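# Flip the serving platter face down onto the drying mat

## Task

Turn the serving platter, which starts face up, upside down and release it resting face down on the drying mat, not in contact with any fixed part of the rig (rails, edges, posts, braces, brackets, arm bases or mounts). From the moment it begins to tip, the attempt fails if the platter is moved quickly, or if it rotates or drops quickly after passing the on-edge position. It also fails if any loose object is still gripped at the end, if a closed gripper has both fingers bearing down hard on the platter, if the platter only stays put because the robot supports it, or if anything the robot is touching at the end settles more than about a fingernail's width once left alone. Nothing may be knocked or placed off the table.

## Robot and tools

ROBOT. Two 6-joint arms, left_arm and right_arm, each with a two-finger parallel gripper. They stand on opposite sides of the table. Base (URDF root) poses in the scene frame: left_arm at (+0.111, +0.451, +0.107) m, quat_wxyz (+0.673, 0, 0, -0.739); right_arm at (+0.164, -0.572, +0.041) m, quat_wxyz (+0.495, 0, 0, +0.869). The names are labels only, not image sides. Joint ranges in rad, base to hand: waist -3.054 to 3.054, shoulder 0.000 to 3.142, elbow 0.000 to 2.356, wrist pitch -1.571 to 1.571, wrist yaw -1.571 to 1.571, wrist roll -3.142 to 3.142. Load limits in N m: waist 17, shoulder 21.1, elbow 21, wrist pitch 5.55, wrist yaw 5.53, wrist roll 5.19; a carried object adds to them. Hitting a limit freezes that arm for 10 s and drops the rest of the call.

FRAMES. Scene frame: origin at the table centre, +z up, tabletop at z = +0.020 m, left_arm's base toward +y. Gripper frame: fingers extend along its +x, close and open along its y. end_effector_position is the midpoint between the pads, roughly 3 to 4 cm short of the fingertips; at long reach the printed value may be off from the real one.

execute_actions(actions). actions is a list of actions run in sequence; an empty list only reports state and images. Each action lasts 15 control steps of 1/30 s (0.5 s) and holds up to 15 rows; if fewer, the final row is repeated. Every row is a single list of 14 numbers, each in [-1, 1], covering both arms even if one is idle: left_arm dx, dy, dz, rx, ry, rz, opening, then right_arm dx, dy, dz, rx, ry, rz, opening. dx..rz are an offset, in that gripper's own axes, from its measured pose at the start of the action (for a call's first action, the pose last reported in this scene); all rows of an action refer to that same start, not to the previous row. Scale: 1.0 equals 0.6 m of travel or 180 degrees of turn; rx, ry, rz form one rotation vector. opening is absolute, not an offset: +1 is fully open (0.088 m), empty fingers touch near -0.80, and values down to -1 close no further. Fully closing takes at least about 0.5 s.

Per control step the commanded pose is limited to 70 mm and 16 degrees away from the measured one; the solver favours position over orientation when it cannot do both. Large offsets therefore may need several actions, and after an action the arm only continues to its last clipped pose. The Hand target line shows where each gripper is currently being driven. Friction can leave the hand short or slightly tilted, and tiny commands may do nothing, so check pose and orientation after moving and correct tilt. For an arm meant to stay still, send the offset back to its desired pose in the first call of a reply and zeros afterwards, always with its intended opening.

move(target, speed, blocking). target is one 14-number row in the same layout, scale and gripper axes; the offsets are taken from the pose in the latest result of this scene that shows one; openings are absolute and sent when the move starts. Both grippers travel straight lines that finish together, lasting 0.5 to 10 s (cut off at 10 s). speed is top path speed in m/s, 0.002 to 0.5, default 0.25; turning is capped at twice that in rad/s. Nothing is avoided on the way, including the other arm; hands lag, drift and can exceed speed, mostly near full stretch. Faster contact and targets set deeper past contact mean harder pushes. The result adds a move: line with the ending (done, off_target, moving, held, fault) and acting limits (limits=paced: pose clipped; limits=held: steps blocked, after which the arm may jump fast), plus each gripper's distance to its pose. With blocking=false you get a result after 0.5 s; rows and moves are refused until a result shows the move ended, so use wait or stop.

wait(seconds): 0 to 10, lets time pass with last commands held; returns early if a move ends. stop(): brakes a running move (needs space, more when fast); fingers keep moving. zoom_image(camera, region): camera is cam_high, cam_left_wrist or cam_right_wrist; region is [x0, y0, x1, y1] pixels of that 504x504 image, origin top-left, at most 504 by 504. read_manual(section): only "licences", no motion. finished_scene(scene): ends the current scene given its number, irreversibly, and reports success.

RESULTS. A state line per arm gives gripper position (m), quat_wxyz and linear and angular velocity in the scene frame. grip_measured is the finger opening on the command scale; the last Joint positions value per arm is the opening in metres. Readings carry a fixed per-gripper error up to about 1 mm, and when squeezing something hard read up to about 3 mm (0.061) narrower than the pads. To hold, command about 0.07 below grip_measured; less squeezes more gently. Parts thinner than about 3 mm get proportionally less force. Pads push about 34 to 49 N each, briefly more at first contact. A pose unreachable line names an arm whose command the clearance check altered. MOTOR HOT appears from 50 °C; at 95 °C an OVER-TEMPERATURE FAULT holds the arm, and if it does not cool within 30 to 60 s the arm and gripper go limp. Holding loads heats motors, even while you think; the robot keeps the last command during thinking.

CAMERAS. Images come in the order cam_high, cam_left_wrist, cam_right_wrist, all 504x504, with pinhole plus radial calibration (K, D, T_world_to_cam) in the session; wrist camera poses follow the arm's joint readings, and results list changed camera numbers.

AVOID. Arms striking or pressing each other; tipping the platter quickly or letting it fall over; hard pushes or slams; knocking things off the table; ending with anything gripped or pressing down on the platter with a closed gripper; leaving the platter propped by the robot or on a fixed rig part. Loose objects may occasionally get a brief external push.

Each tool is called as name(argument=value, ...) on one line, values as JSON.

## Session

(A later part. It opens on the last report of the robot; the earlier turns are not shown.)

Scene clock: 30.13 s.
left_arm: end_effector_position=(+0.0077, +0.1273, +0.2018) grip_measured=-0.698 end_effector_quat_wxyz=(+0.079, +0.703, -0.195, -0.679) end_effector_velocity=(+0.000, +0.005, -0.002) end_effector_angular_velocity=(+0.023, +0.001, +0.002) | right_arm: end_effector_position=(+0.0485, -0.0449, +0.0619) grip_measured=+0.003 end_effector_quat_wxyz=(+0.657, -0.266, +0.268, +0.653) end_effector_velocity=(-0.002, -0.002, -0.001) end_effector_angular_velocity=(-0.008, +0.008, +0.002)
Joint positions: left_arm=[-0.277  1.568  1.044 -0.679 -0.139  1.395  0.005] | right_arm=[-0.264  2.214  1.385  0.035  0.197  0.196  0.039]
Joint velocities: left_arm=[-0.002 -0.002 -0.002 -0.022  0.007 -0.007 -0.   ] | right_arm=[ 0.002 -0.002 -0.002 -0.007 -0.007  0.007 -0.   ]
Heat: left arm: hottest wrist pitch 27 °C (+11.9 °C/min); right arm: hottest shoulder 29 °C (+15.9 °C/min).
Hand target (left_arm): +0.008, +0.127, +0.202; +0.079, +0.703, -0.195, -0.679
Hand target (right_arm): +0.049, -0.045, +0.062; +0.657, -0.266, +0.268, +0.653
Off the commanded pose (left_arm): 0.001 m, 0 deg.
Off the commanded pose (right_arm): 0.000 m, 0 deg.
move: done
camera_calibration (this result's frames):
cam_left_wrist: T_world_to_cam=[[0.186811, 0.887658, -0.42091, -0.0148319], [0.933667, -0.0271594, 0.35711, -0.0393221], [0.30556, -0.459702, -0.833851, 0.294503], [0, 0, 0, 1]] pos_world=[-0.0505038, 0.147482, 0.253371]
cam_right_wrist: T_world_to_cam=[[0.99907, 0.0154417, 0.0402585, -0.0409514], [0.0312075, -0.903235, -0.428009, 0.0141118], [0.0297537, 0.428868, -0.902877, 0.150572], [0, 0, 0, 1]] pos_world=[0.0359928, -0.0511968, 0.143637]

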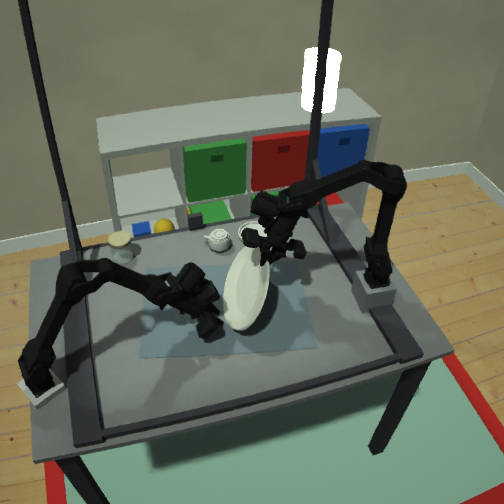

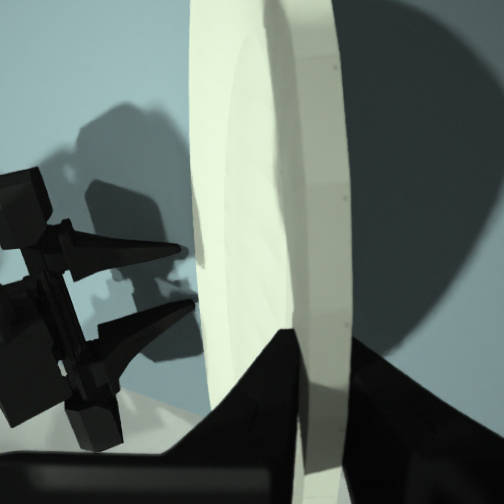

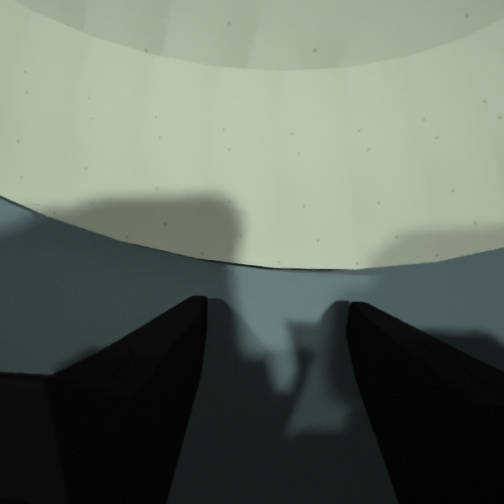

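move(target=[0,0,0,0,0,0,-0.9,-0.3,0,0,0,0,0,0.3])

move(target=[0.012,0.123,0,0,0,-0.139,-0.9,0,0,0,0,0,0,0.3], speed=0.025)

Scene clock: 32.23 s.
left_arm: end_effector_position=(+0.0076, +0.1274, +0.2017) grip_measured=-0.698 end_effector_quat_wxyz=(+0.079, +0.703, -0.195, -0.679) end_effector_velocity=(-0.002, -0.000, +0.002) end_effector_angular_velocity=(-0.014, +0.001, +0.002) | right_arm: end_effector_position=(+0.0479, -0.1700, +0.1887) grip_measured=+0.297 end_effector_quat_wxyz=(+0.656, -0.265, +0.266, +0.654) end_effector_velocity=(+0.002, -0.004, +0.004) end_effector_angular_velocity=(-0.004, -0.012, +0.018)
Joint positions: left_arm=[-0.277  1.568  1.044 -0.68  -0.139  1.395  0.005] | right_arm=[-0.157  1.593  1.089 -0.302  0.269  0.272  0.054]
Joint velocities: left_arm=[-0.007 -0.007 -0.002  0.007 -0.007 -0.007 -0.   ] | right_arm=[-0.002 -0.022 -0.002 -0.022 -0.007 -0.022 -0.   ]
Heat: left arm: hottest wrist pitch 26 °C (+9.3 °C/min); right arm: hottest shoulder 29 °C (+14.9 °C/min).
Hand target (left_arm): +0.008, +0.127, +0.202; +0.079, +0.703, -0.195, -0.679
Hand target (right_arm): +0.049, -0.174, +0.187; +0.657, -0.267, +0.267, +0.653
Off the commanded pose (left_arm): 0.000 m, 0 deg.
Off the commanded pose (right_arm): 0.004 m, 0 deg.
move: done
camera_calibration (this result's frames):
cam_left_wrist: T_world_to_cam=[[0.187208, 0.887736, -0.420569, -0.0150073], [0.933608, -0.0276425, 0.357229, -0.0391813], [0.305499, -0.459522, -0.833972, 0.294561], [0, 0, 0, 1]] pos_world=[-0.0505988, 0.147597, 0.253341]
cam_right_wrist: T_world_to_cam=[[0.999051, 0.0183201, 0.0395248, -0.0428942], [0.0336331, -0.901004, -0.432506, -0.0434785], [0.0276884, 0.433424, -0.900764, 0.319194], [0, 0, 0, 1]] pos_world=[0.0354778, -0.176735, 0.270409]

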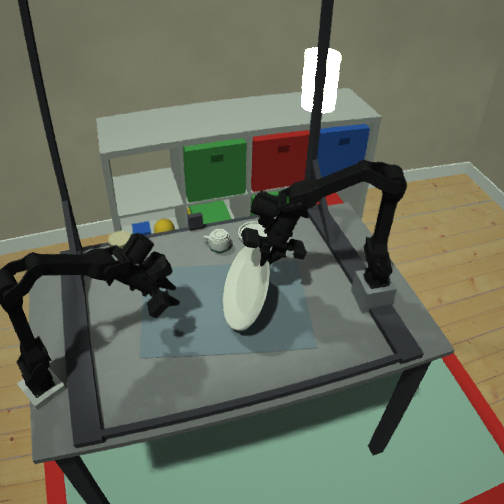

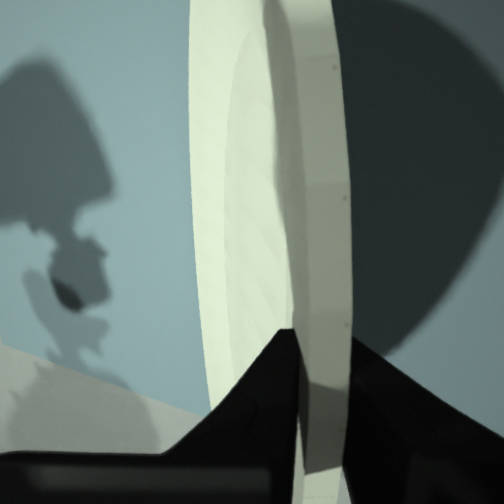

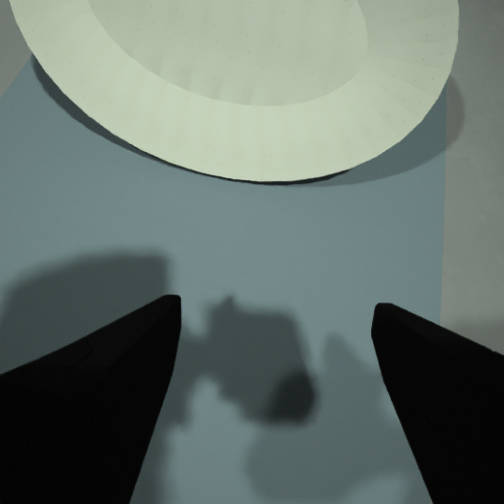

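Scene clock: 41.20 s.
left_arm: end_effector_position=(-0.0071, +0.0565, +0.2371) grip_measured=-0.698 end_effector_quat_wxyz=(-0.055, +0.728, -0.055, -0.681) end_effector_velocity=(-0.003, +0.004, +0.001) end_effector_angular_velocity=(+0.027, -0.001, +0.000) | right_arm: end_effector_position=(+0.0479, -0.1700, +0.1887) grip_measured=+0.297 end_effector_quat_wxyz=(+0.656, -0.265, +0.266, +0.654) end_effector_velocity=(+0.003, -0.002, -0.005) end_effector_angular_velocity=(-0.014, -0.027, +0.008)
Joint positions: left_arm=[-0.221  2.147  1.998 -1.437 -0.064  1.413  0.005] | right_arm=[-0.157  1.593  1.089 -0.302  0.269  0.272  0.054]
Joint velocities: left_arm=[-0.007  0.012  0.022 -0.037  0.007 -0.007 -0.   ] | right_arm=[-0.002  0.002 -0.007 -0.007  0.007 -0.022  0.   ]
Heat: left arm: hottest wrist pitch 25 °C (+5.8 °C/min); right arm: hottest shoulder 28 °C (+10.2 °C/min).
Hand target (left_arm): -0.005, +0.058, +0.224; -0.070, +0.729, -0.038, -0.680
Hand target (right_arm): +0.048, -0.170, +0.189; +0.656, -0.265, +0.266, +0.654
Off the commanded pose (left_arm): 0.015 m, 3 deg.
Off the commanded pose (right_arm): 0.000 m, 0 deg.
move: off_target (left_arm)
camera_calibration (this result's frames):
cam_left_wrist: T_world_to_cam=[[0.178161, 0.983006, -0.0442452, -0.0290874], [0.91283, -0.148318, 0.380451, -0.0388978], [0.367424, -0.10817, -0.923742, 0.297858], [0, 0, 0, 1]] pos_world=[-0.0687506, 0.055043, 0.288655]
cam_right_wrist: T_world_to_cam=[[0.999051, 0.0183201, 0.0395248, -0.0428942], [0.0336331, -0.901004, -0.432506, -0.0434785], [0.0276884, 0.433424, -0.900764, 0.319194], [0, 0, 0, 1]] pos_world=[0.0354778, -0.176735, 0.270409]

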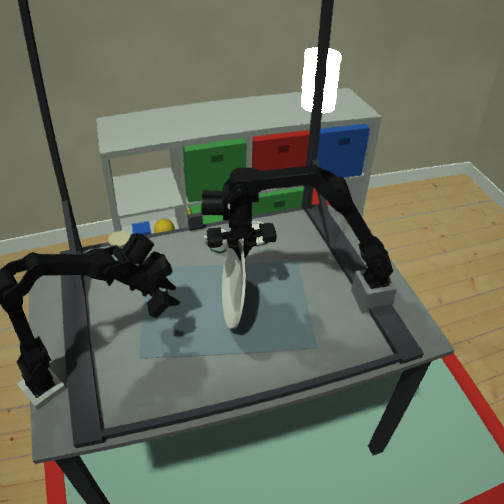

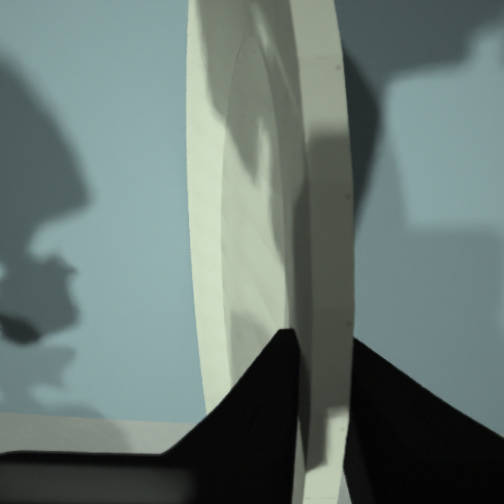

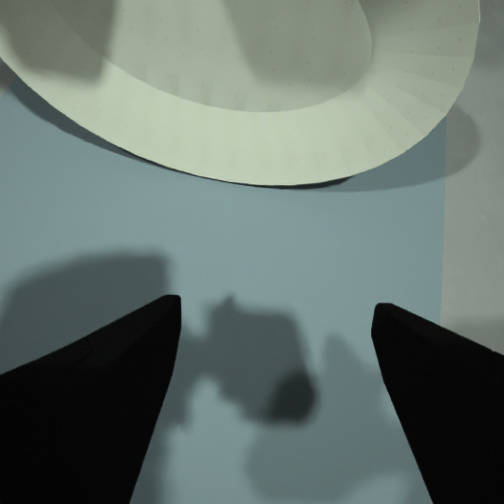

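move(target=[-0.005,0.115,-0.015,0,0,0,-0.9,0,0,0,0,0,0,0.3], speed=0.025)

Scene clock: 44.97 s.
left_arm: end_effector_position=(-0.0133, +0.0086, +0.2461) grip_measured=-0.607 end_effector_quat_wxyz=(-0.035, +0.717, -0.084, -0.691) end_effector_velocity=(-0.003, -0.001, -0.002) end_effector_angular_velocity=(-0.000, +0.008, +0.004) | right_arm: end_effector_position=(+0.0479, -0.1700, +0.1887) grip_measured=+0.297 end_effector_quat_wxyz=(+0.656, -0.265, +0.266, +0.654) end_effector_velocity=(-0.002, -0.002, -0.004) end_effector_angular_velocity=(-0.017, -0.006, +0.028)
Joint positions: left_arm=[-0.197  2.329  2.334 -1.514 -0.05   1.45   0.009] | right_arm=[-0.157  1.593  1.089 -0.302  0.269  0.272  0.054]
Joint velocities: left_arm=[-0.002  0.002 -0.002  0.007  0.007 -0.007 -0.   ] | right_arm=[-0.002  0.002 -0.002 -0.007 -0.022 -0.022 -0.   ]
Heat: left arm: hottest wrist pitch 26 °C (+6.7 °C/min); right arm: hottest shoulder 28 °C (+9.3 °C/min).
Hand target (left_arm): -0.009, -0.011, +0.241; -0.012, +0.718, -0.101, -0.689
Hand target (right_arm): +0.048, -0.170, +0.189; +0.656, -0.265, +0.266, +0.654
Off the commanded pose (left_arm): 0.023 m, 4 deg.
Off the commanded pose (right_arm): 0.000 m, 0 deg.
joint sent to its limit (left arm) — the command would take joint 3 (elbow) past its upper limit, so that joint was sent only as far as its limit.
move: off_target (left_arm)
camera_calibration (this result's frames):
cam_left_wrist: T_world_to_cam=[[0.189099, 0.975073, -0.116077, 0.0373358], [0.923651, -0.136496, 0.358104, -0.0382257], [0.333333, -0.174932, -0.926438, 0.30398], [0, 0, 0, 1]] pos_world=[-0.0730795, 0.0115529, 0.299641]
cam_right_wrist: T_world_to_cam=[[0.999051, 0.0183201, 0.0395248, -0.0428942], [0.0336331, -0.901004, -0.432506, -0.0434785], [0.0276884, 0.433424, -0.900764, 0.319194], [0, 0, 0, 1]] pos_world=[0.0354778, -0.176735, 0.270409]

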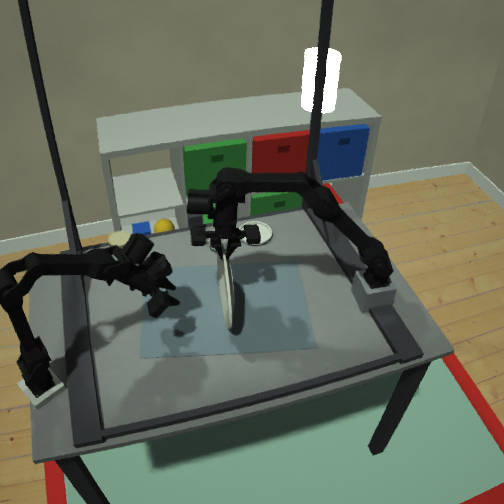

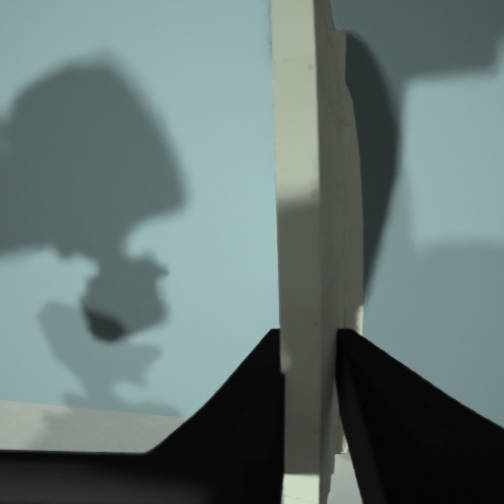

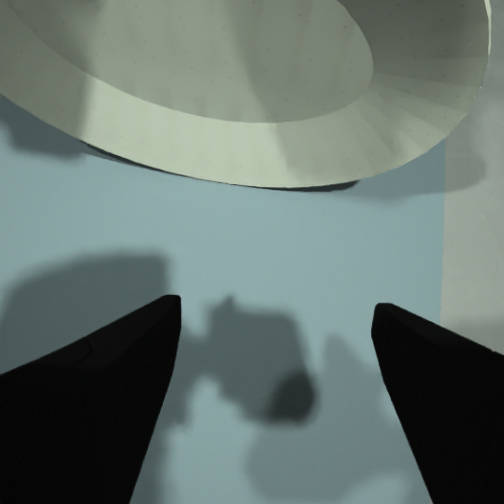

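move(target=[0,0,0,0,0,0,-0.9,0.056,-0.062,0.277,0.498,0.048,-0.048,0.3], speed=0.15)

Scene clock: 51.00 s.
left_arm: end_effector_position=(-0.0142, +0.0180, +0.2459) grip_measured=-0.647 end_effector_quat_wxyz=(-0.051, +0.718, -0.072, -0.691) end_effector_velocity=(+0.002, +0.006, +0.001) end_effector_angular_velocity=(+0.023, +0.001, +0.010) | right_arm: end_effector_position=(+0.0855, -0.0340, +0.2875) grip_measured=+0.297 end_effector_quat_wxyz=(+0.663, +0.237, +0.668, +0.242) end_effector_velocity=(-0.002, -0.002, -0.001) end_effector_angular_velocity=(-0.008, +0.009, +0.001)
Joint positions: left_arm=[-0.202  2.328  2.333 -1.554 -0.044  1.449  0.007] | right_arm=[-0.361  2.188  2.34  -1.037  0.101  1.7    0.054]
Joint velocities: left_arm=[ 0.002 -0.007 -0.007 -0.022  0.007 -0.007 -0.   ] | right_arm=[ 0.002 -0.002 -0.002 -0.007 -0.007  0.007 -0.   ]
Heat: left arm: hottest wrist pitch 29 °C (+9.4 °C/min); right arm: hottest shoulder 28 °C (+8.2 °C/min).
Hand target (left_arm): -0.013, +0.009, +0.246; -0.035, +0.717, -0.084, -0.691
Hand target (right_arm): +0.086, -0.031, +0.285; +0.661, +0.239, +0.670, +0.240
Off the commanded pose (left_arm): 0.009 m, 2 deg.
Off the commanded pose (right_arm): 0.005 m, 5 deg.
joint sent to its limit (right arm) — the command would take joint 3 (elbow) past its upper limit, so that joint was sent only as far as its limit.
move: off_target (left_arm, right_arm)
camera_calibration (this result's frames):
cam_left_wrist: T_world_to_cam=[[0.194323, 0.977944, -0.0765734, 0.0186307], [0.921128, -0.155078, 0.357036, -0.0354763], [0.337287, -0.139914, -0.930947, 0.306278], [0, 0, 0, 1]] pos_world=[-0.0742458, 0.0191313, 0.299222]
cam_right_wrist: T_world_to_cam=[[0.047993, -0.776808, -0.627906, 0.159322], [-0.934225, -0.25735, 0.246972, 0.0297979], [-0.353442, 0.574752, -0.738064, 0.338731], [0, 0, 0, 1]] pos_world=[0.139913, -0.0632558, 0.342685]

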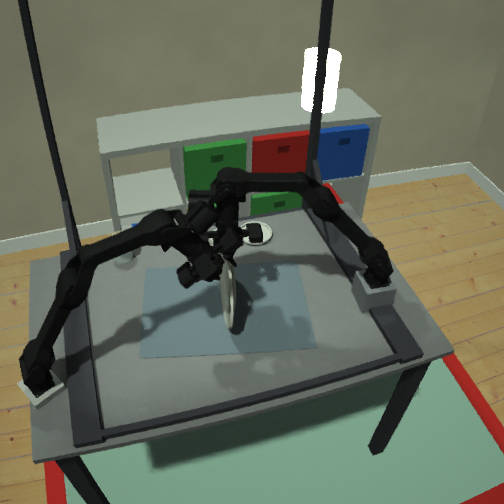

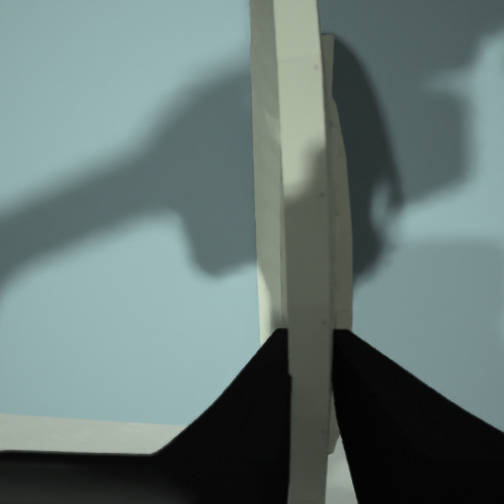

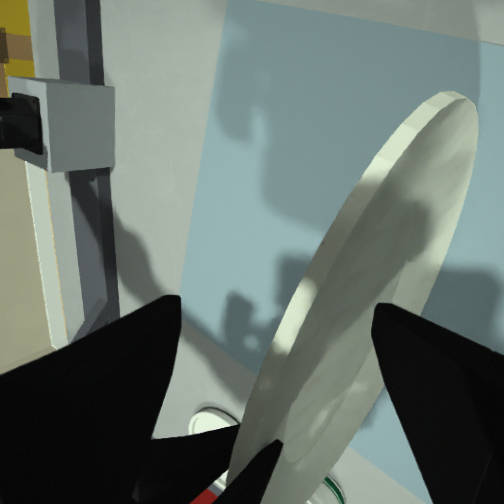

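move(target=[0,0,0,0,0,0,-0.9,0.11,0,0,0,0,0,0.3], speed=0.05)

Scene clock: 52.93 s.
left_arm: end_effector_position=(-0.0143, +0.0235, +0.2458) grip_measured=-0.667 end_effector_quat_wxyz=(-0.058, +0.717, -0.062, -0.692) end_effector_velocity=(-0.001, +0.003, +0.000) end_effector_angular_velocity=(+0.009, +0.005, +0.005) | right_arm: end_effector_position=(+0.0829, +0.0027, +0.2425) grip_measured=+0.297 end_effector_quat_wxyz=(+0.659, +0.242, +0.667, +0.248) end_effector_velocity=(+0.001, -0.002, -0.001) end_effector_angular_velocity=(-0.008, -0.000, +0.008)
Joint positions: left_arm=[-0.204  2.328  2.333 -1.577 -0.035  1.444  0.006] | right_arm=[-0.37   2.306  2.34  -0.902  0.094  1.693  0.054]
Joint velocities: left_arm=[-0.002 -0.002 -0.002 -0.007  0.007 -0.007 -0.   ] | right_arm=[-0.002 -0.002 -0.002 -0.007 -0.007 -0.007 -0.   ]
Heat: left arm: hottest wrist pitch 29 °C (+9.1 °C/min); right arm: hottest shoulder 28 °C (+7.9 °C/min).
Hand target (left_arm): -0.014, +0.018, +0.246; -0.050, +0.718, -0.072, -0.691
Hand target (right_arm): +0.085, +0.008, +0.236; +0.660, +0.242, +0.666, +0.248
Off the commanded pose (left_arm): 0.005 m, 1 deg.
Off the commanded pose (right_arm): 0.008 m, 1 deg.
joint sent to its limit (right arm) — the command would take joint 3 (elbow) past its upper limit, so that joint was sent only as far as its limit.
move: done
camera_calibration (this result's frames):
cam_left_wrist: T_world_to_cam=[[0.190596, 0.980267, -0.0524298, 0.00729505], [0.92215, -0.16047, 0.351978, -0.0330331], [0.336619, -0.115434, -0.934539, 0.307309], [0, 0, 0, 1]] pos_world=[-0.074375, 0.0230219, 0.299202]
cam_right_wrist: T_world_to_cam=[[0.047027, -0.766553, -0.640456, 0.162802], [-0.932709, -0.2632, 0.246535, 0.0478745], [-0.35755, 0.585766, -0.727349, 0.281283], [0, 0, 0, 1]] pos_world=[0.13757, -0.0273694, 0.297056]

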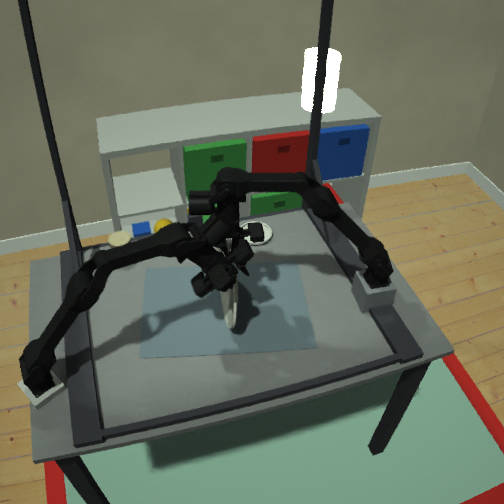

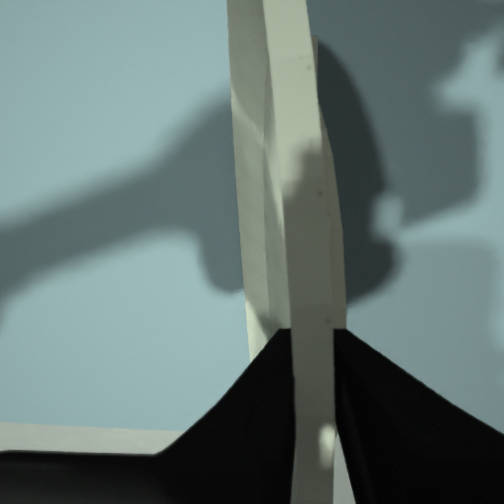

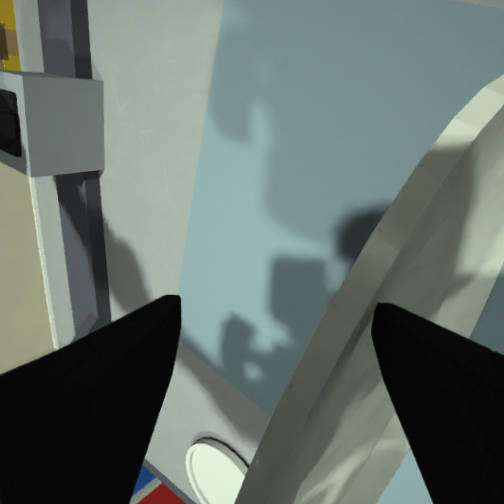

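move(target=[0,0,0,0,0,0,-0.9,0.055,-0.015,0,0,0,0,0.3], speed=0.03)

zoom_image(camera="cam_high", region=[170,200,300,340])

Scene clock: 54.80 s.
left_arm: end_effector_position=(-0.0169, +0.0245, +0.2456) grip_measured=-0.667 end_effector_quat_wxyz=(-0.054, +0.713, -0.056, -0.697) end_effector_velocity=(-0.000, +0.006, -0.001) end_effector_angular_velocity=(+0.028, -0.001, +0.005) | right_arm: end_effector_position=(+0.0785, +0.0125, +0.2308) grip_measured=+0.298 end_effector_quat_wxyz=(+0.653, +0.249, +0.667, +0.257) end_effector_velocity=(+0.001, -0.002, -0.005) end_effector_angular_velocity=(-0.018, -0.002, +0.008)
Joint positions: left_arm=[-0.205  2.328  2.332 -1.578 -0.022  1.428  0.006] | right_arm=[-0.366  2.321  2.304 -0.825  0.089  1.693  0.054]
Joint velocities: left_arm=[-0.002 -0.002 -0.007 -0.022  0.007 -0.007 -0.   ] | right_arm=[-0.002  0.002 -0.007 -0.007 -0.007 -0.007 -0.   ]
Heat: left arm: hottest wrist pitch 29 °C (+8.8 °C/min); right arm: hottest shoulder 29 °C (+8.8 °C/min).
Hand target (left_arm): -0.014, +0.023, +0.246; -0.058, +0.717, -0.062, -0.692
Hand target (right_arm): +0.082, +0.017, +0.212; +0.659, +0.242, +0.667, +0.248
Off the commanded pose (left_arm): 0.003 m, 1 deg.
Off the commanded pose (right_arm): 0.020 m, 2 deg.
move: off_target (right_arm)
camera_calibration (this result's frames):
cam_left_wrist: T_world_to_cam=[[0.175322, 0.983228, -0.0502553, 0.00592201], [0.928784, -0.148253, 0.339679, -0.0276764], [0.326531, -0.10623, -0.939198, 0.308876], [0, 0, 0, 1]] pos_world=[-0.0761906, 0.022886, 0.299795]
cam_right_wrist: T_world_to_cam=[[0.046937, -0.750219, -0.659521, 0.167274], [-0.92923, -0.275048, 0.246741, 0.0491441], [-0.366509, 0.601265, -0.710036, 0.261951], [0, 0, 0, 1]] pos_world=[0.133822, -0.0184927, 0.28419]

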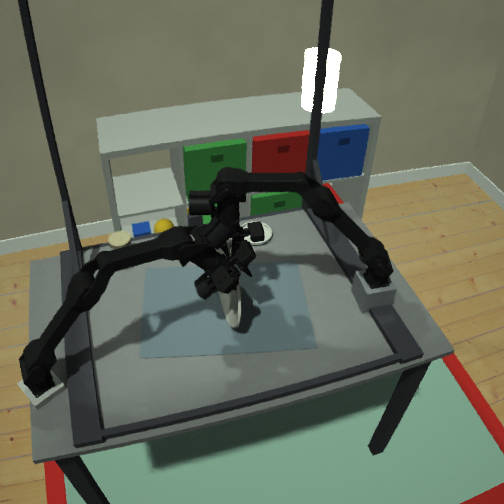

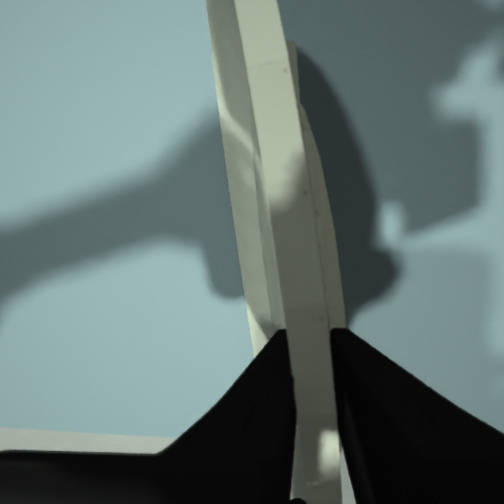

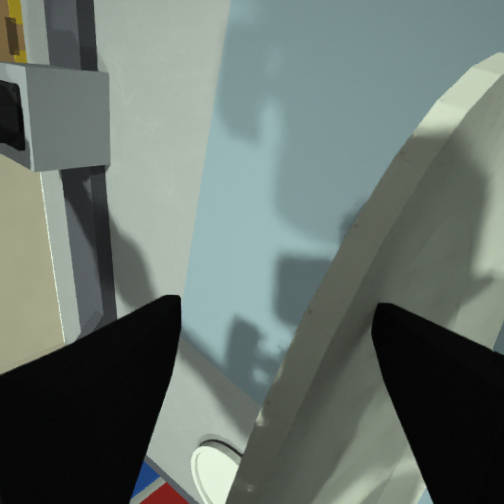

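Region (170, 200, 300, 340) of cam_high's 504x504 image, scaled by 3.600, with more detail than that image has; it fills the left 468 columns of this view, and the rest is white.

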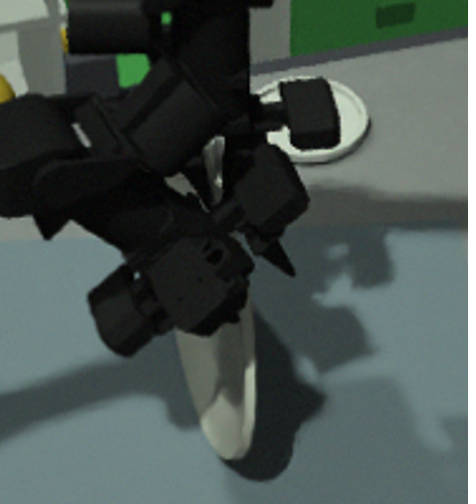

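move(target=[0,0,0,0,0,0,-0.9,0.01,-0.04,0,0,0,0,-0.9], speed=0.04)

Scene clock: 55.83 s.
left_arm: end_effector_position=(-0.0155, +0.0228, +0.2452) grip_measured=-0.655 end_effector_quat_wxyz=(-0.044, +0.712, -0.049, -0.699) end_effector_velocity=(+0.003, +0.002, +0.003) end_effector_angular_velocity=(+0.000, -0.008, +0.010) | right_arm: end_effector_position=(+0.0796, +0.0006, +0.2226) grip_measured=-0.249 end_effector_quat_wxyz=(+0.645, +0.263, +0.670, +0.256) end_effector_velocity=(+0.001, -0.006, -0.006) end_effector_angular_velocity=(-0.012, -0.012, +0.019)
Joint positions: left_arm=[-0.2    2.328  2.331 -1.571 -0.02   1.409  0.007] | right_arm=[-0.365  2.221  2.091 -0.691  0.086  1.716  0.027]
Joint velocities: left_arm=[ 0.002 -0.007 -0.002 -0.007 -0.007 -0.007 -0.   ] | right_arm=[-0.002 -0.027 -0.061  0.022 -0.007 -0.022 -0.   ]
Heat: left arm: hottest wrist pitch 28 °C (+7.5 °C/min); right arm: hottest shoulder 29 °C (+8.6 °C/min).
Hand target (left_arm): -0.017, +0.024, +0.246; -0.054, +0.713, -0.055, -0.697
Hand target (right_arm): +0.079, -0.001, +0.210; +0.653, +0.249, +0.667, +0.257
Off the commanded pose (left_arm): 0.002 m, 1 deg.
Off the commanded pose (right_arm): 0.012 m, 2 deg.
move: off_target (right_arm)
camera_calibration (this result's frames):
cam_left_wrist: T_world_to_cam=[[0.152238, 0.986771, -0.0557348, 0.00825783], [0.933021, -0.124886, 0.337454, -0.0289958], [0.326029, -0.103375, -0.939691, 0.307939], [0, 0, 0, 1]] pos_world=[-0.0746005, 0.0200635, 0.299612]
cam_right_wrist: T_world_to_cam=[[0.0220046, -0.737846, -0.67461, 0.158119], [-0.927528, -0.266889, 0.261652, 0.0454127], [-0.373104, 0.619963, -0.690246, 0.259804], [0, 0, 0, 1]] pos_world=[0.135576, -0.0322813, 0.274115]

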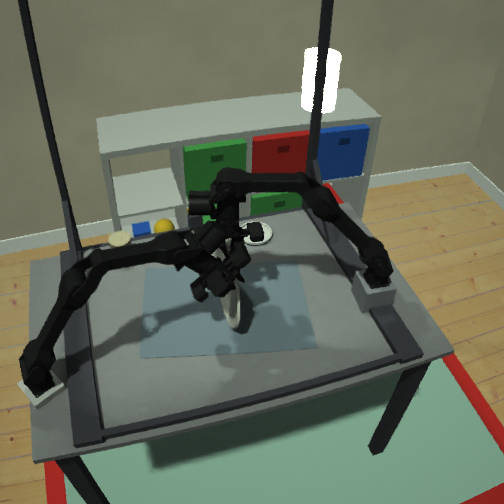

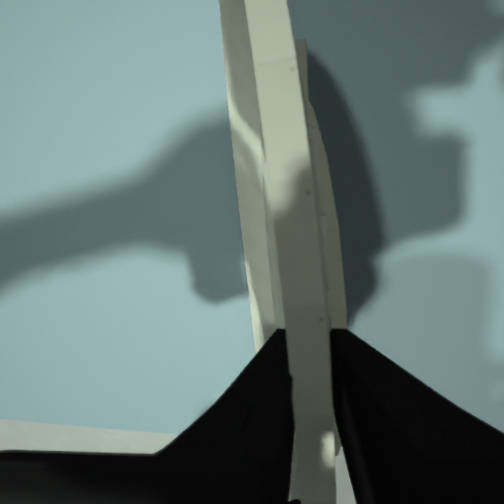

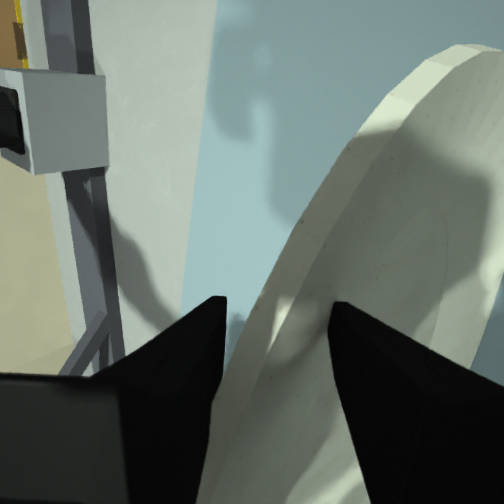

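wait(seconds=1)

Scene clock: 56.97 s.
left_arm: end_effector_position=(-0.0155, +0.0228, +0.2452) grip_measured=-0.655 end_effector_quat_wxyz=(-0.044, +0.712, -0.049, -0.699) end_effector_velocity=(+0.002, +0.006, -0.003) end_effector_angular_velocity=(+0.028, -0.016, +0.005) | right_arm: end_effector_position=(+0.0796, +0.0004, +0.2225) grip_measured=-0.249 end_effector_quat_wxyz=(+0.645, +0.264, +0.670, +0.256) end_effector_velocity=(+0.003, -0.001, -0.003) end_effector_angular_velocity=(-0.012, +0.008, -0.023)
Joint positions: left_arm=[-0.2    2.328  2.331 -1.571 -0.02   1.41   0.007] | right_arm=[-0.365  2.219  2.085 -0.687  0.086  1.717  0.027]
Joint velocities: left_arm=[-0.002  0.002 -0.007 -0.022 -0.007 -0.007  0.   ] | right_arm=[-0.002  0.002 -0.002 -0.007  0.007  0.022 -0.   ]
Heat: left arm: hottest wrist pitch 28 °C (+7.4 °C/min); right arm: hottest shoulder 29 °C (+8.4 °C/min).
Hand target (left_arm): -0.017, +0.025, +0.246; -0.054, +0.713, -0.056, -0.697
Hand target (right_arm): +0.078, -0.002, +0.210; +0.653, +0.249, +0.668, +0.257
Off the commanded pose (left_arm): 0.002 m, 1 deg.
Off the commanded pose (right_arm): 0.012 m, 2 deg.
wait: 1.00 s; at rest by 0.03 s
camera_calibration (this result's frames):
cam_left_wrist: T_world_to_cam=[[0.152615, 0.986713, -0.0557272, 0.00826312], [0.932972, -0.125244, 0.337456, -0.0289889], [0.325993, -0.103493, -0.93969, 0.307941], [0, 0, 0, 1]] pos_world=[-0.0746017, 0.0200856, 0.299612]
cam_right_wrist: T_world_to_cam=[[0.0210257, -0.736603, -0.675998, 0.15834], [-0.927456, -0.266859, 0.261937, 0.0453395], [-0.37334, 0.621451, -0.688778, 0.259575], [0, 0, 0, 1]] pos_world=[0.135631, -0.0325803, 0.273951]

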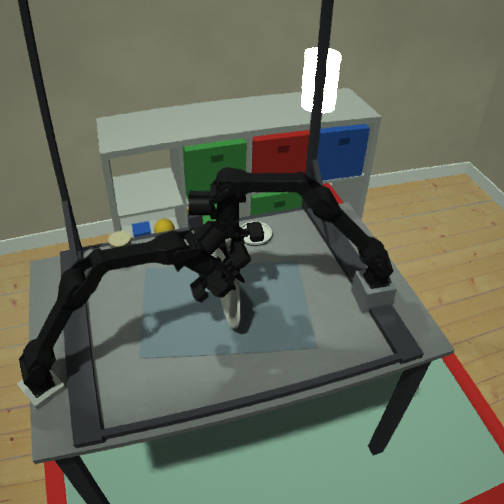

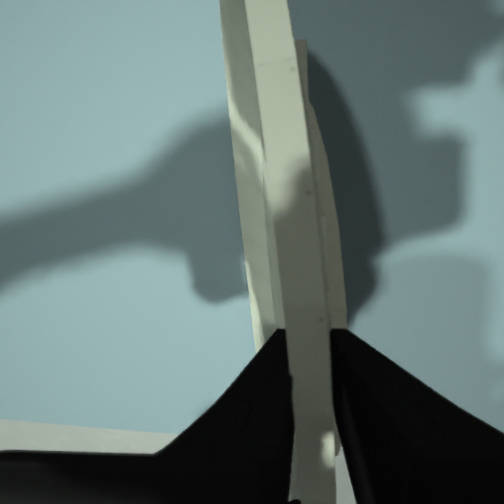

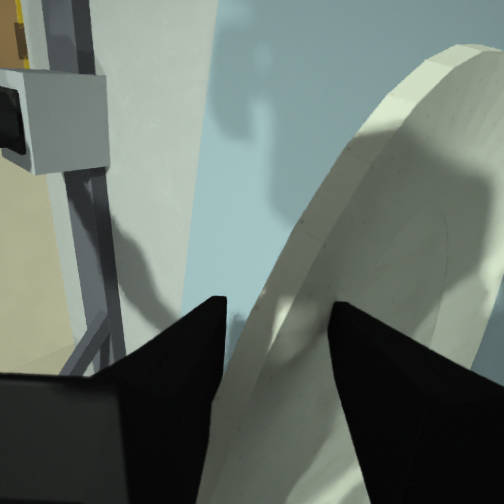

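execute_actions(actions=[[[0,0,0,0,0,0,-0.6,0,0,0,0,0,0,-0.9]],[[0,0,0,0,0,0,-0.5,0,0,0,0,0,0,-0.9]],[[0,0,0,0,0,0,-0.4,0,0,0,0,0,0,-0.9]],[[0,0,0,0,0,0,-0.25,0,0,0,0,0,0,-0.9]]])

Scene clock: 59.23 s.
left_arm: end_effector_position=(-0.0143, +0.0130, +0.2455) grip_measured=-0.254 end_effector_quat_wxyz=(-0.026, +0.711, -0.060, -0.700) end_effector_velocity=(+0.001, +0.002, -0.002) end_effector_angular_velocity=(+0.010, -0.011, -0.009) | right_arm: end_effector_position=(+0.0783, -0.0016, +0.2251) grip_measured=-0.332 end_effector_quat_wxyz=(+0.638, +0.272, +0.677, +0.247) end_effector_velocity=(+0.001, -0.001, -0.003) end_effector_angular_velocity=(-0.012, -0.012, +0.019)
Joint positions: left_arm=[-0.194  2.328  2.331 -1.53  -0.027  1.406  0.027] | right_arm=[-0.365  2.212  2.085 -0.694  0.078  1.747  0.023]
Joint velocities: left_arm=[-0.002  0.002 -0.002 -0.007 -0.007  0.007  0.001] | right_arm=[-0.002  0.002 -0.002 -0.007 -0.007 -0.022 -0.   ]
Heat: left arm: hottest wrist pitch 28 °C (+7.1 °C/min); right arm: hottest shoulder 30 °C (+9.1 °C/min).
Hand target (left_arm): -0.015, +0.015, +0.245; -0.030, +0.711, -0.058, -0.700
Hand target (right_arm): +0.079, -0.001, +0.225; +0.639, +0.271, +0.675, +0.248
Off the commanded pose (left_arm): 0.002 m, 1 deg.
Off the commanded pose (right_arm): 0.001 m, 0 deg.
camera_calibration (this result's frames):
cam_left_wrist: T_world_to_cam=[[0.142254, 0.985029, -0.0973729, 0.0277679], [0.936035, -0.101882, 0.336837, -0.0314827], [0.321874, -0.139061, -0.936514, 0.306397], [0, 0, 0, 1]] pos_world=[-0.0731026, 0.0120483, 0.300254]
cam_right_wrist: T_world_to_cam=[[-0.00830931, -0.738564, -0.674132, 0.160589], [-0.924331, -0.251527, 0.286961, 0.0370422], [-0.381502, 0.625506, -0.680587, 0.260889], [0, 0, 0, 1]] pos_world=[0.135103, -0.0352656, 0.275186]

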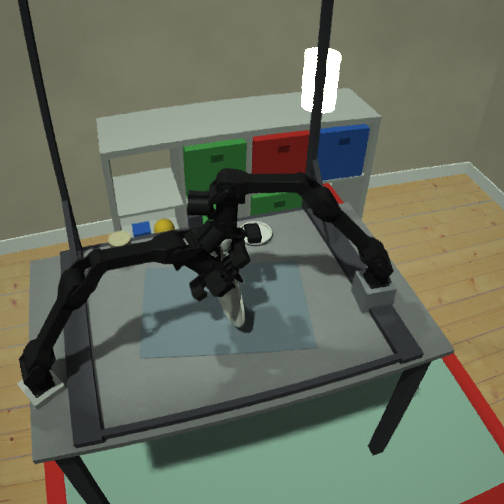

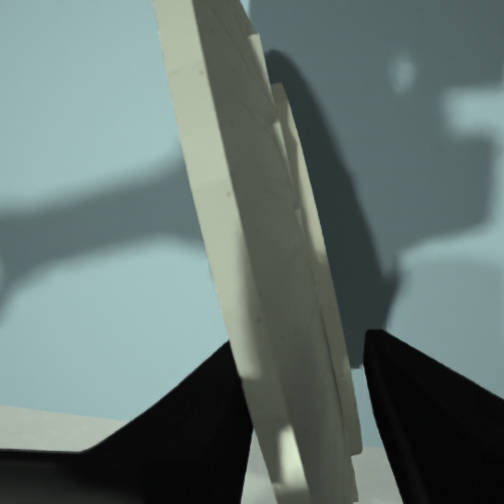

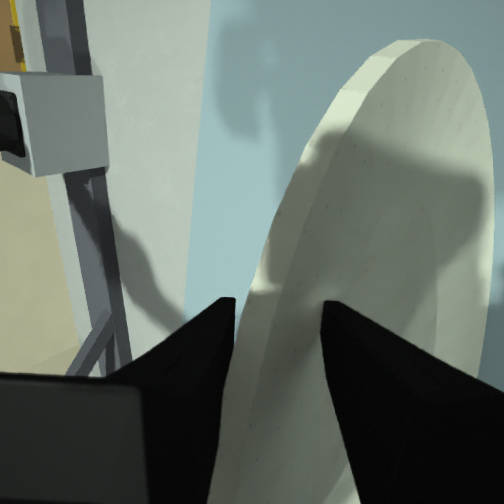

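execute_actions(actions=[[[0,0,0,0,0,0,-0.1,0,0,0,0,0,0,-0.9]],[[0,0,0,0,0,0,0.1,0,0,0,0,0,0,-0.9]],[[0,0,0,0,0,0,0.4,0,0,0,0,0,0,-0.9]]])

move(target=[-0.12,0,0,0,0,0,0.4,0,0,0,0,0,0,-0.9], speed=0.04)

Scene clock: 60.93 s.
left_arm: end_effector_position=(-0.0120, +0.0087, +0.2457) grip_measured=+0.394 end_effector_quat_wxyz=(-0.018, +0.712, -0.064, -0.699) end_effector_velocity=(+0.001, +0.002, +0.003) end_effector_angular_velocity=(-0.004, -0.020, +0.016) | right_arm: end_effector_position=(+0.0764, -0.0049, +0.2269) grip_measured=-0.410 end_effector_quat_wxyz=(+0.637, +0.268, +0.680, +0.244) end_effector_velocity=(-0.002, -0.002, -0.003) end_effector_angular_velocity=(-0.013, -0.002, +0.013)
Joint positions: left_arm=[-0.189  2.328  2.331 -1.514 -0.034  1.406  0.058] | right_arm=[-0.362  2.204  2.085 -0.709  0.072  1.751  0.019]
Joint velocities: left_arm=[-0.007 -0.007 -0.002 -0.007 -0.022 -0.022  0.002] | right_arm=[ 0.002  0.002 -0.002 -0.007 -0.007 -0.007 -0.   ]
Heat: left arm: hottest wrist pitch 28 °C (+7.0 °C/min); right arm: hottest shoulder 31 °C (+10.0 °C/min).
Hand target (left_arm): -0.013, +0.009, +0.246; -0.019, +0.712, -0.064, -0.699
Hand target (right_arm): +0.077, -0.003, +0.226; +0.637, +0.270, +0.679, +0.245
Off the commanded pose (left_arm): 0.001 m, 0 deg.
Off the commanded pose (right_arm): 0.002 m, 0 deg.
camera_calibration (this result's frames):
cam_left_wrist: T_world_to_cam=[[0.136855, 0.983952, -0.114493, 0.0359218], [0.935914, -0.0905664, 0.340386, -0.0351631], [0.324554, -0.153739, -0.933289, 0.304605], [0, 0, 0, 1]] pos_world=[-0.0708674, 0.00829978, 0.300367]
cam_right_wrist: T_world_to_cam=[[-0.00912367, -0.744478, -0.667585, 0.157828], [-0.921822, -0.252452, 0.294128, 0.0321737], [-0.387505, 0.618078, -0.683973, 0.264623], [0, 0, 0, 1]] pos_world=[0.133641, -0.0379357, 0.276895]

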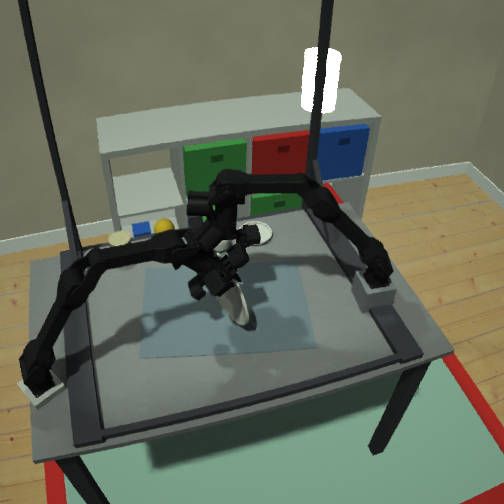

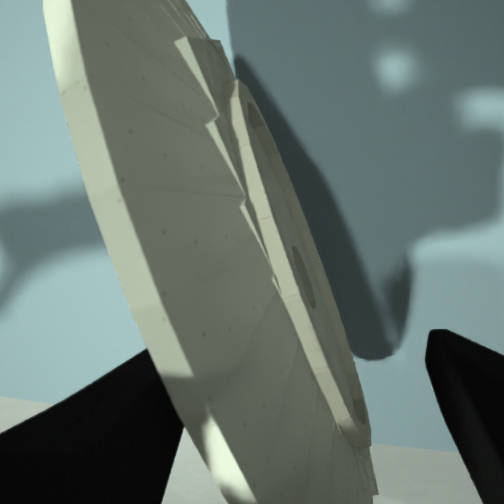

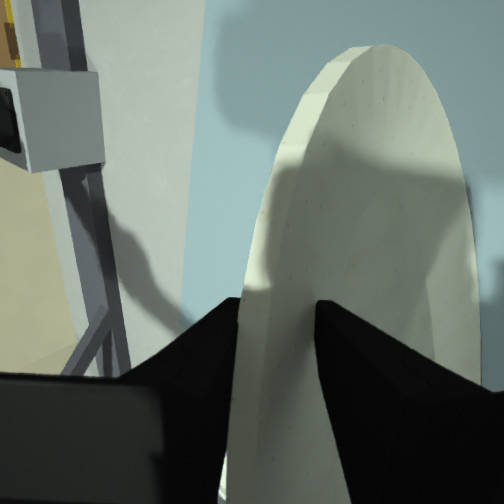

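Scene clock: 63.07 s.
left_arm: end_effector_position=(-0.0112, +0.0148, +0.3072) grip_measured=+0.398 end_effector_quat_wxyz=(+0.034, +0.698, -0.116, -0.706) end_effector_velocity=(+0.000, +0.002, -0.002) end_effector_angular_velocity=(+0.010, -0.009, +0.006) | right_arm: end_effector_position=(+0.0771, -0.0065, +0.2270) grip_measured=-0.431 end_effector_quat_wxyz=(+0.639, +0.266, +0.680, +0.243) end_effector_velocity=(+0.003, -0.003, -0.005) end_effector_angular_velocity=(-0.025, -0.015, -0.002)
Joint positions: left_arm=[-0.192  2.195  2.344 -1.51  -0.037  1.406  0.059] | right_arm=[-0.363  2.202  2.085 -0.719  0.072  1.749  0.018]
Joint velocities: left_arm=[-0.002  0.002 -0.002 -0.007 -0.007 -0.007 -0.   ] | right_arm=[-0.002  0.002 -0.002 -0.022  0.007 -0.007 -0.   ]
Heat: left arm: hottest shoulder 28 °C (+6.1 °C/min); right arm: hottest shoulder 31 °C (+10.1 °C/min).
Hand target (left_arm): -0.013, +0.015, +0.317; +0.043, +0.694, -0.127, -0.707
Hand target (right_arm): +0.077, -0.005, +0.227; +0.637, +0.268, +0.680, +0.244
Off the commanded pose (left_arm): 0.011 m, 9 deg.
Off the commanded pose (right_arm): 0.002 m, 0 deg.
joint sent to its limit (left arm) — the command would take joint 3 (elbow) past its upper limit, so that joint was sent only as far as its limit.
move: off_target (left_arm)
camera_calibration (this result's frames):
cam_left_wrist: T_world_to_cam=[[0.13214, 0.956592, -0.25975, 0.081804], [0.948451, -0.045865, 0.313589, -0.0486031], [0.288063, -0.287798, -0.913341, 0.358159], [0, 0, 0, 1]] pos_world=[-0.0678842, 0.0225951, 0.363611]
cam_right_wrist: T_world_to_cam=[[-0.00628774, -0.74866, -0.662925, 0.155427], [-0.922373, -0.251723, 0.293026, 0.0326925], [-0.38625, 0.613306, -0.688961, 0.266989], [0, 0, 0, 1]] pos_world=[0.134257, -0.0391551, 0.277402]

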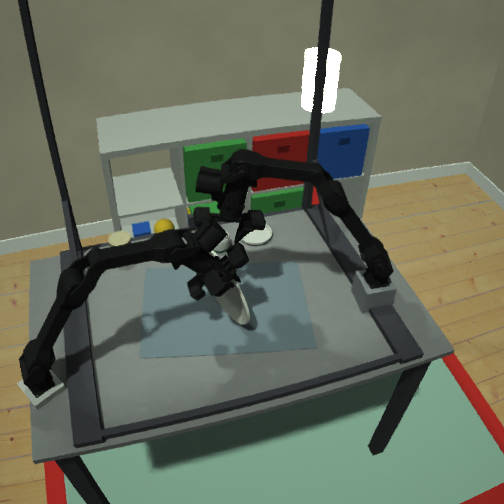

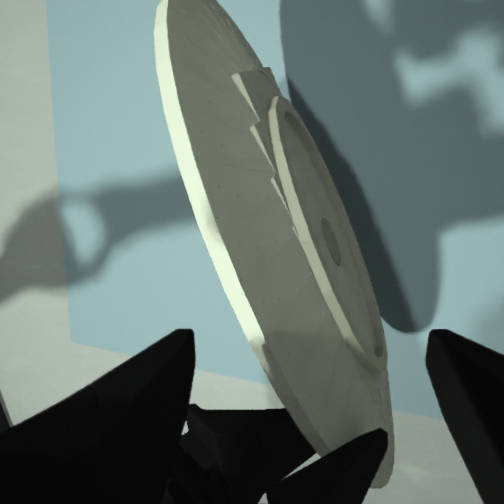

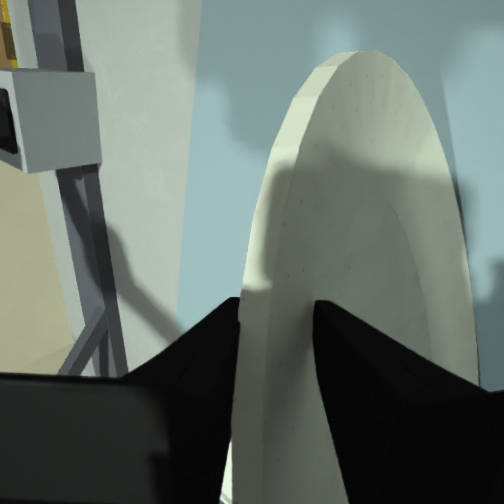

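move(target=[-0.05,-0.33,0,0,0,0.1,0.4,-0.023,-0.18,0,0,0,0.04,-0.9], speed=0.045)

Scene clock: 68.27 s.
left_arm: end_effector_position=(+0.0121, +0.2105, +0.2955) grip_measured=+0.398 end_effector_quat_wxyz=(+0.144, +0.671, -0.225, -0.692) end_effector_velocity=(+0.000, +0.005, -0.005) end_effector_angular_velocity=(+0.012, -0.010, -0.002) | right_arm: end_effector_position=(+0.0965, -0.0908, +0.1905) grip_measured=-0.585 end_effector_quat_wxyz=(+0.630, +0.340, +0.637, +0.287) end_effector_velocity=(+0.000, -0.002, -0.000) end_effector_angular_velocity=(+0.002, +0.011, -0.001)
Joint positions: left_arm=[-0.406  1.125  1.028 -0.977 -0.19   1.239  0.059] | right_arm=[-0.34   1.784  1.226 -0.107  0.178  1.762  0.01 ]
Joint velocities: left_arm=[-0.012 -0.007 -0.017 -0.007 -0.007 -0.007 -0.   ] | right_arm=[-0.002 -0.007 -0.012  0.007 -0.007  0.007 -0.   ]
Heat: left arm: hottest shoulder 28 °C (+6.0 °C/min); right arm: hottest shoulder 31 °C (+10.1 °C/min).
Hand target (left_arm): +0.013, +0.213, +0.293; +0.144, +0.672, -0.224, -0.691
Hand target (right_arm): +0.073, -0.098, +0.165; +0.623, +0.308, +0.662, +0.282
Off the commanded pose (left_arm): 0.003 m, 0 deg.
Off the commanded pose (right_arm): 0.036 m, 5 deg.
move: off_target (right_arm)
camera_calibration (this result's frames):
cam_left_wrist: T_world_to_cam=[[0.11941, 0.828014, -0.547845, 0.000868733], [0.95946, 0.0456515, 0.278125, -0.0669816], [0.255301, -0.558846, -0.788994, 0.417802], [0, 0, 0, 1]] pos_world=[-0.0425029, 0.235826, 0.348749]
cam_right_wrist: T_world_to_cam=[[-0.0284391, -0.616004, -0.78723, 0.106076], [-0.945734, -0.238446, 0.220748, 0.0572203], [-0.323694, 0.750788, -0.575795, 0.285912], [0, 0, 0, 1]] pos_world=[0.14968, -0.135672, 0.235502]

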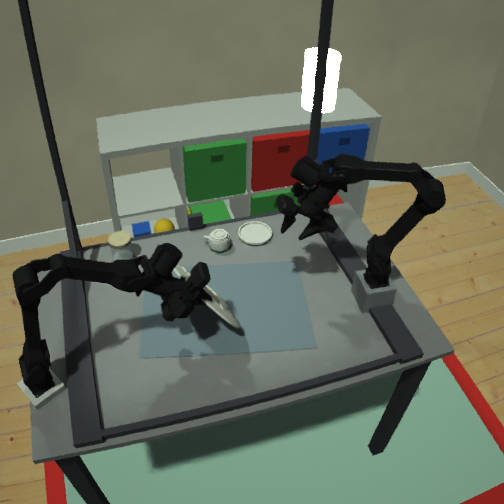

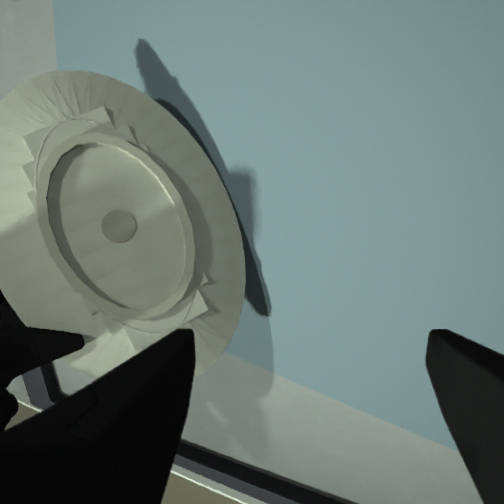

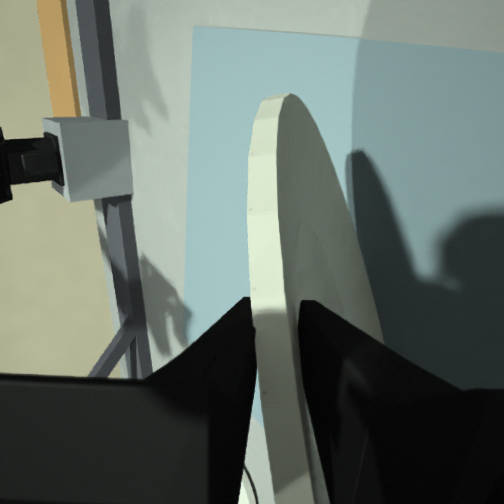

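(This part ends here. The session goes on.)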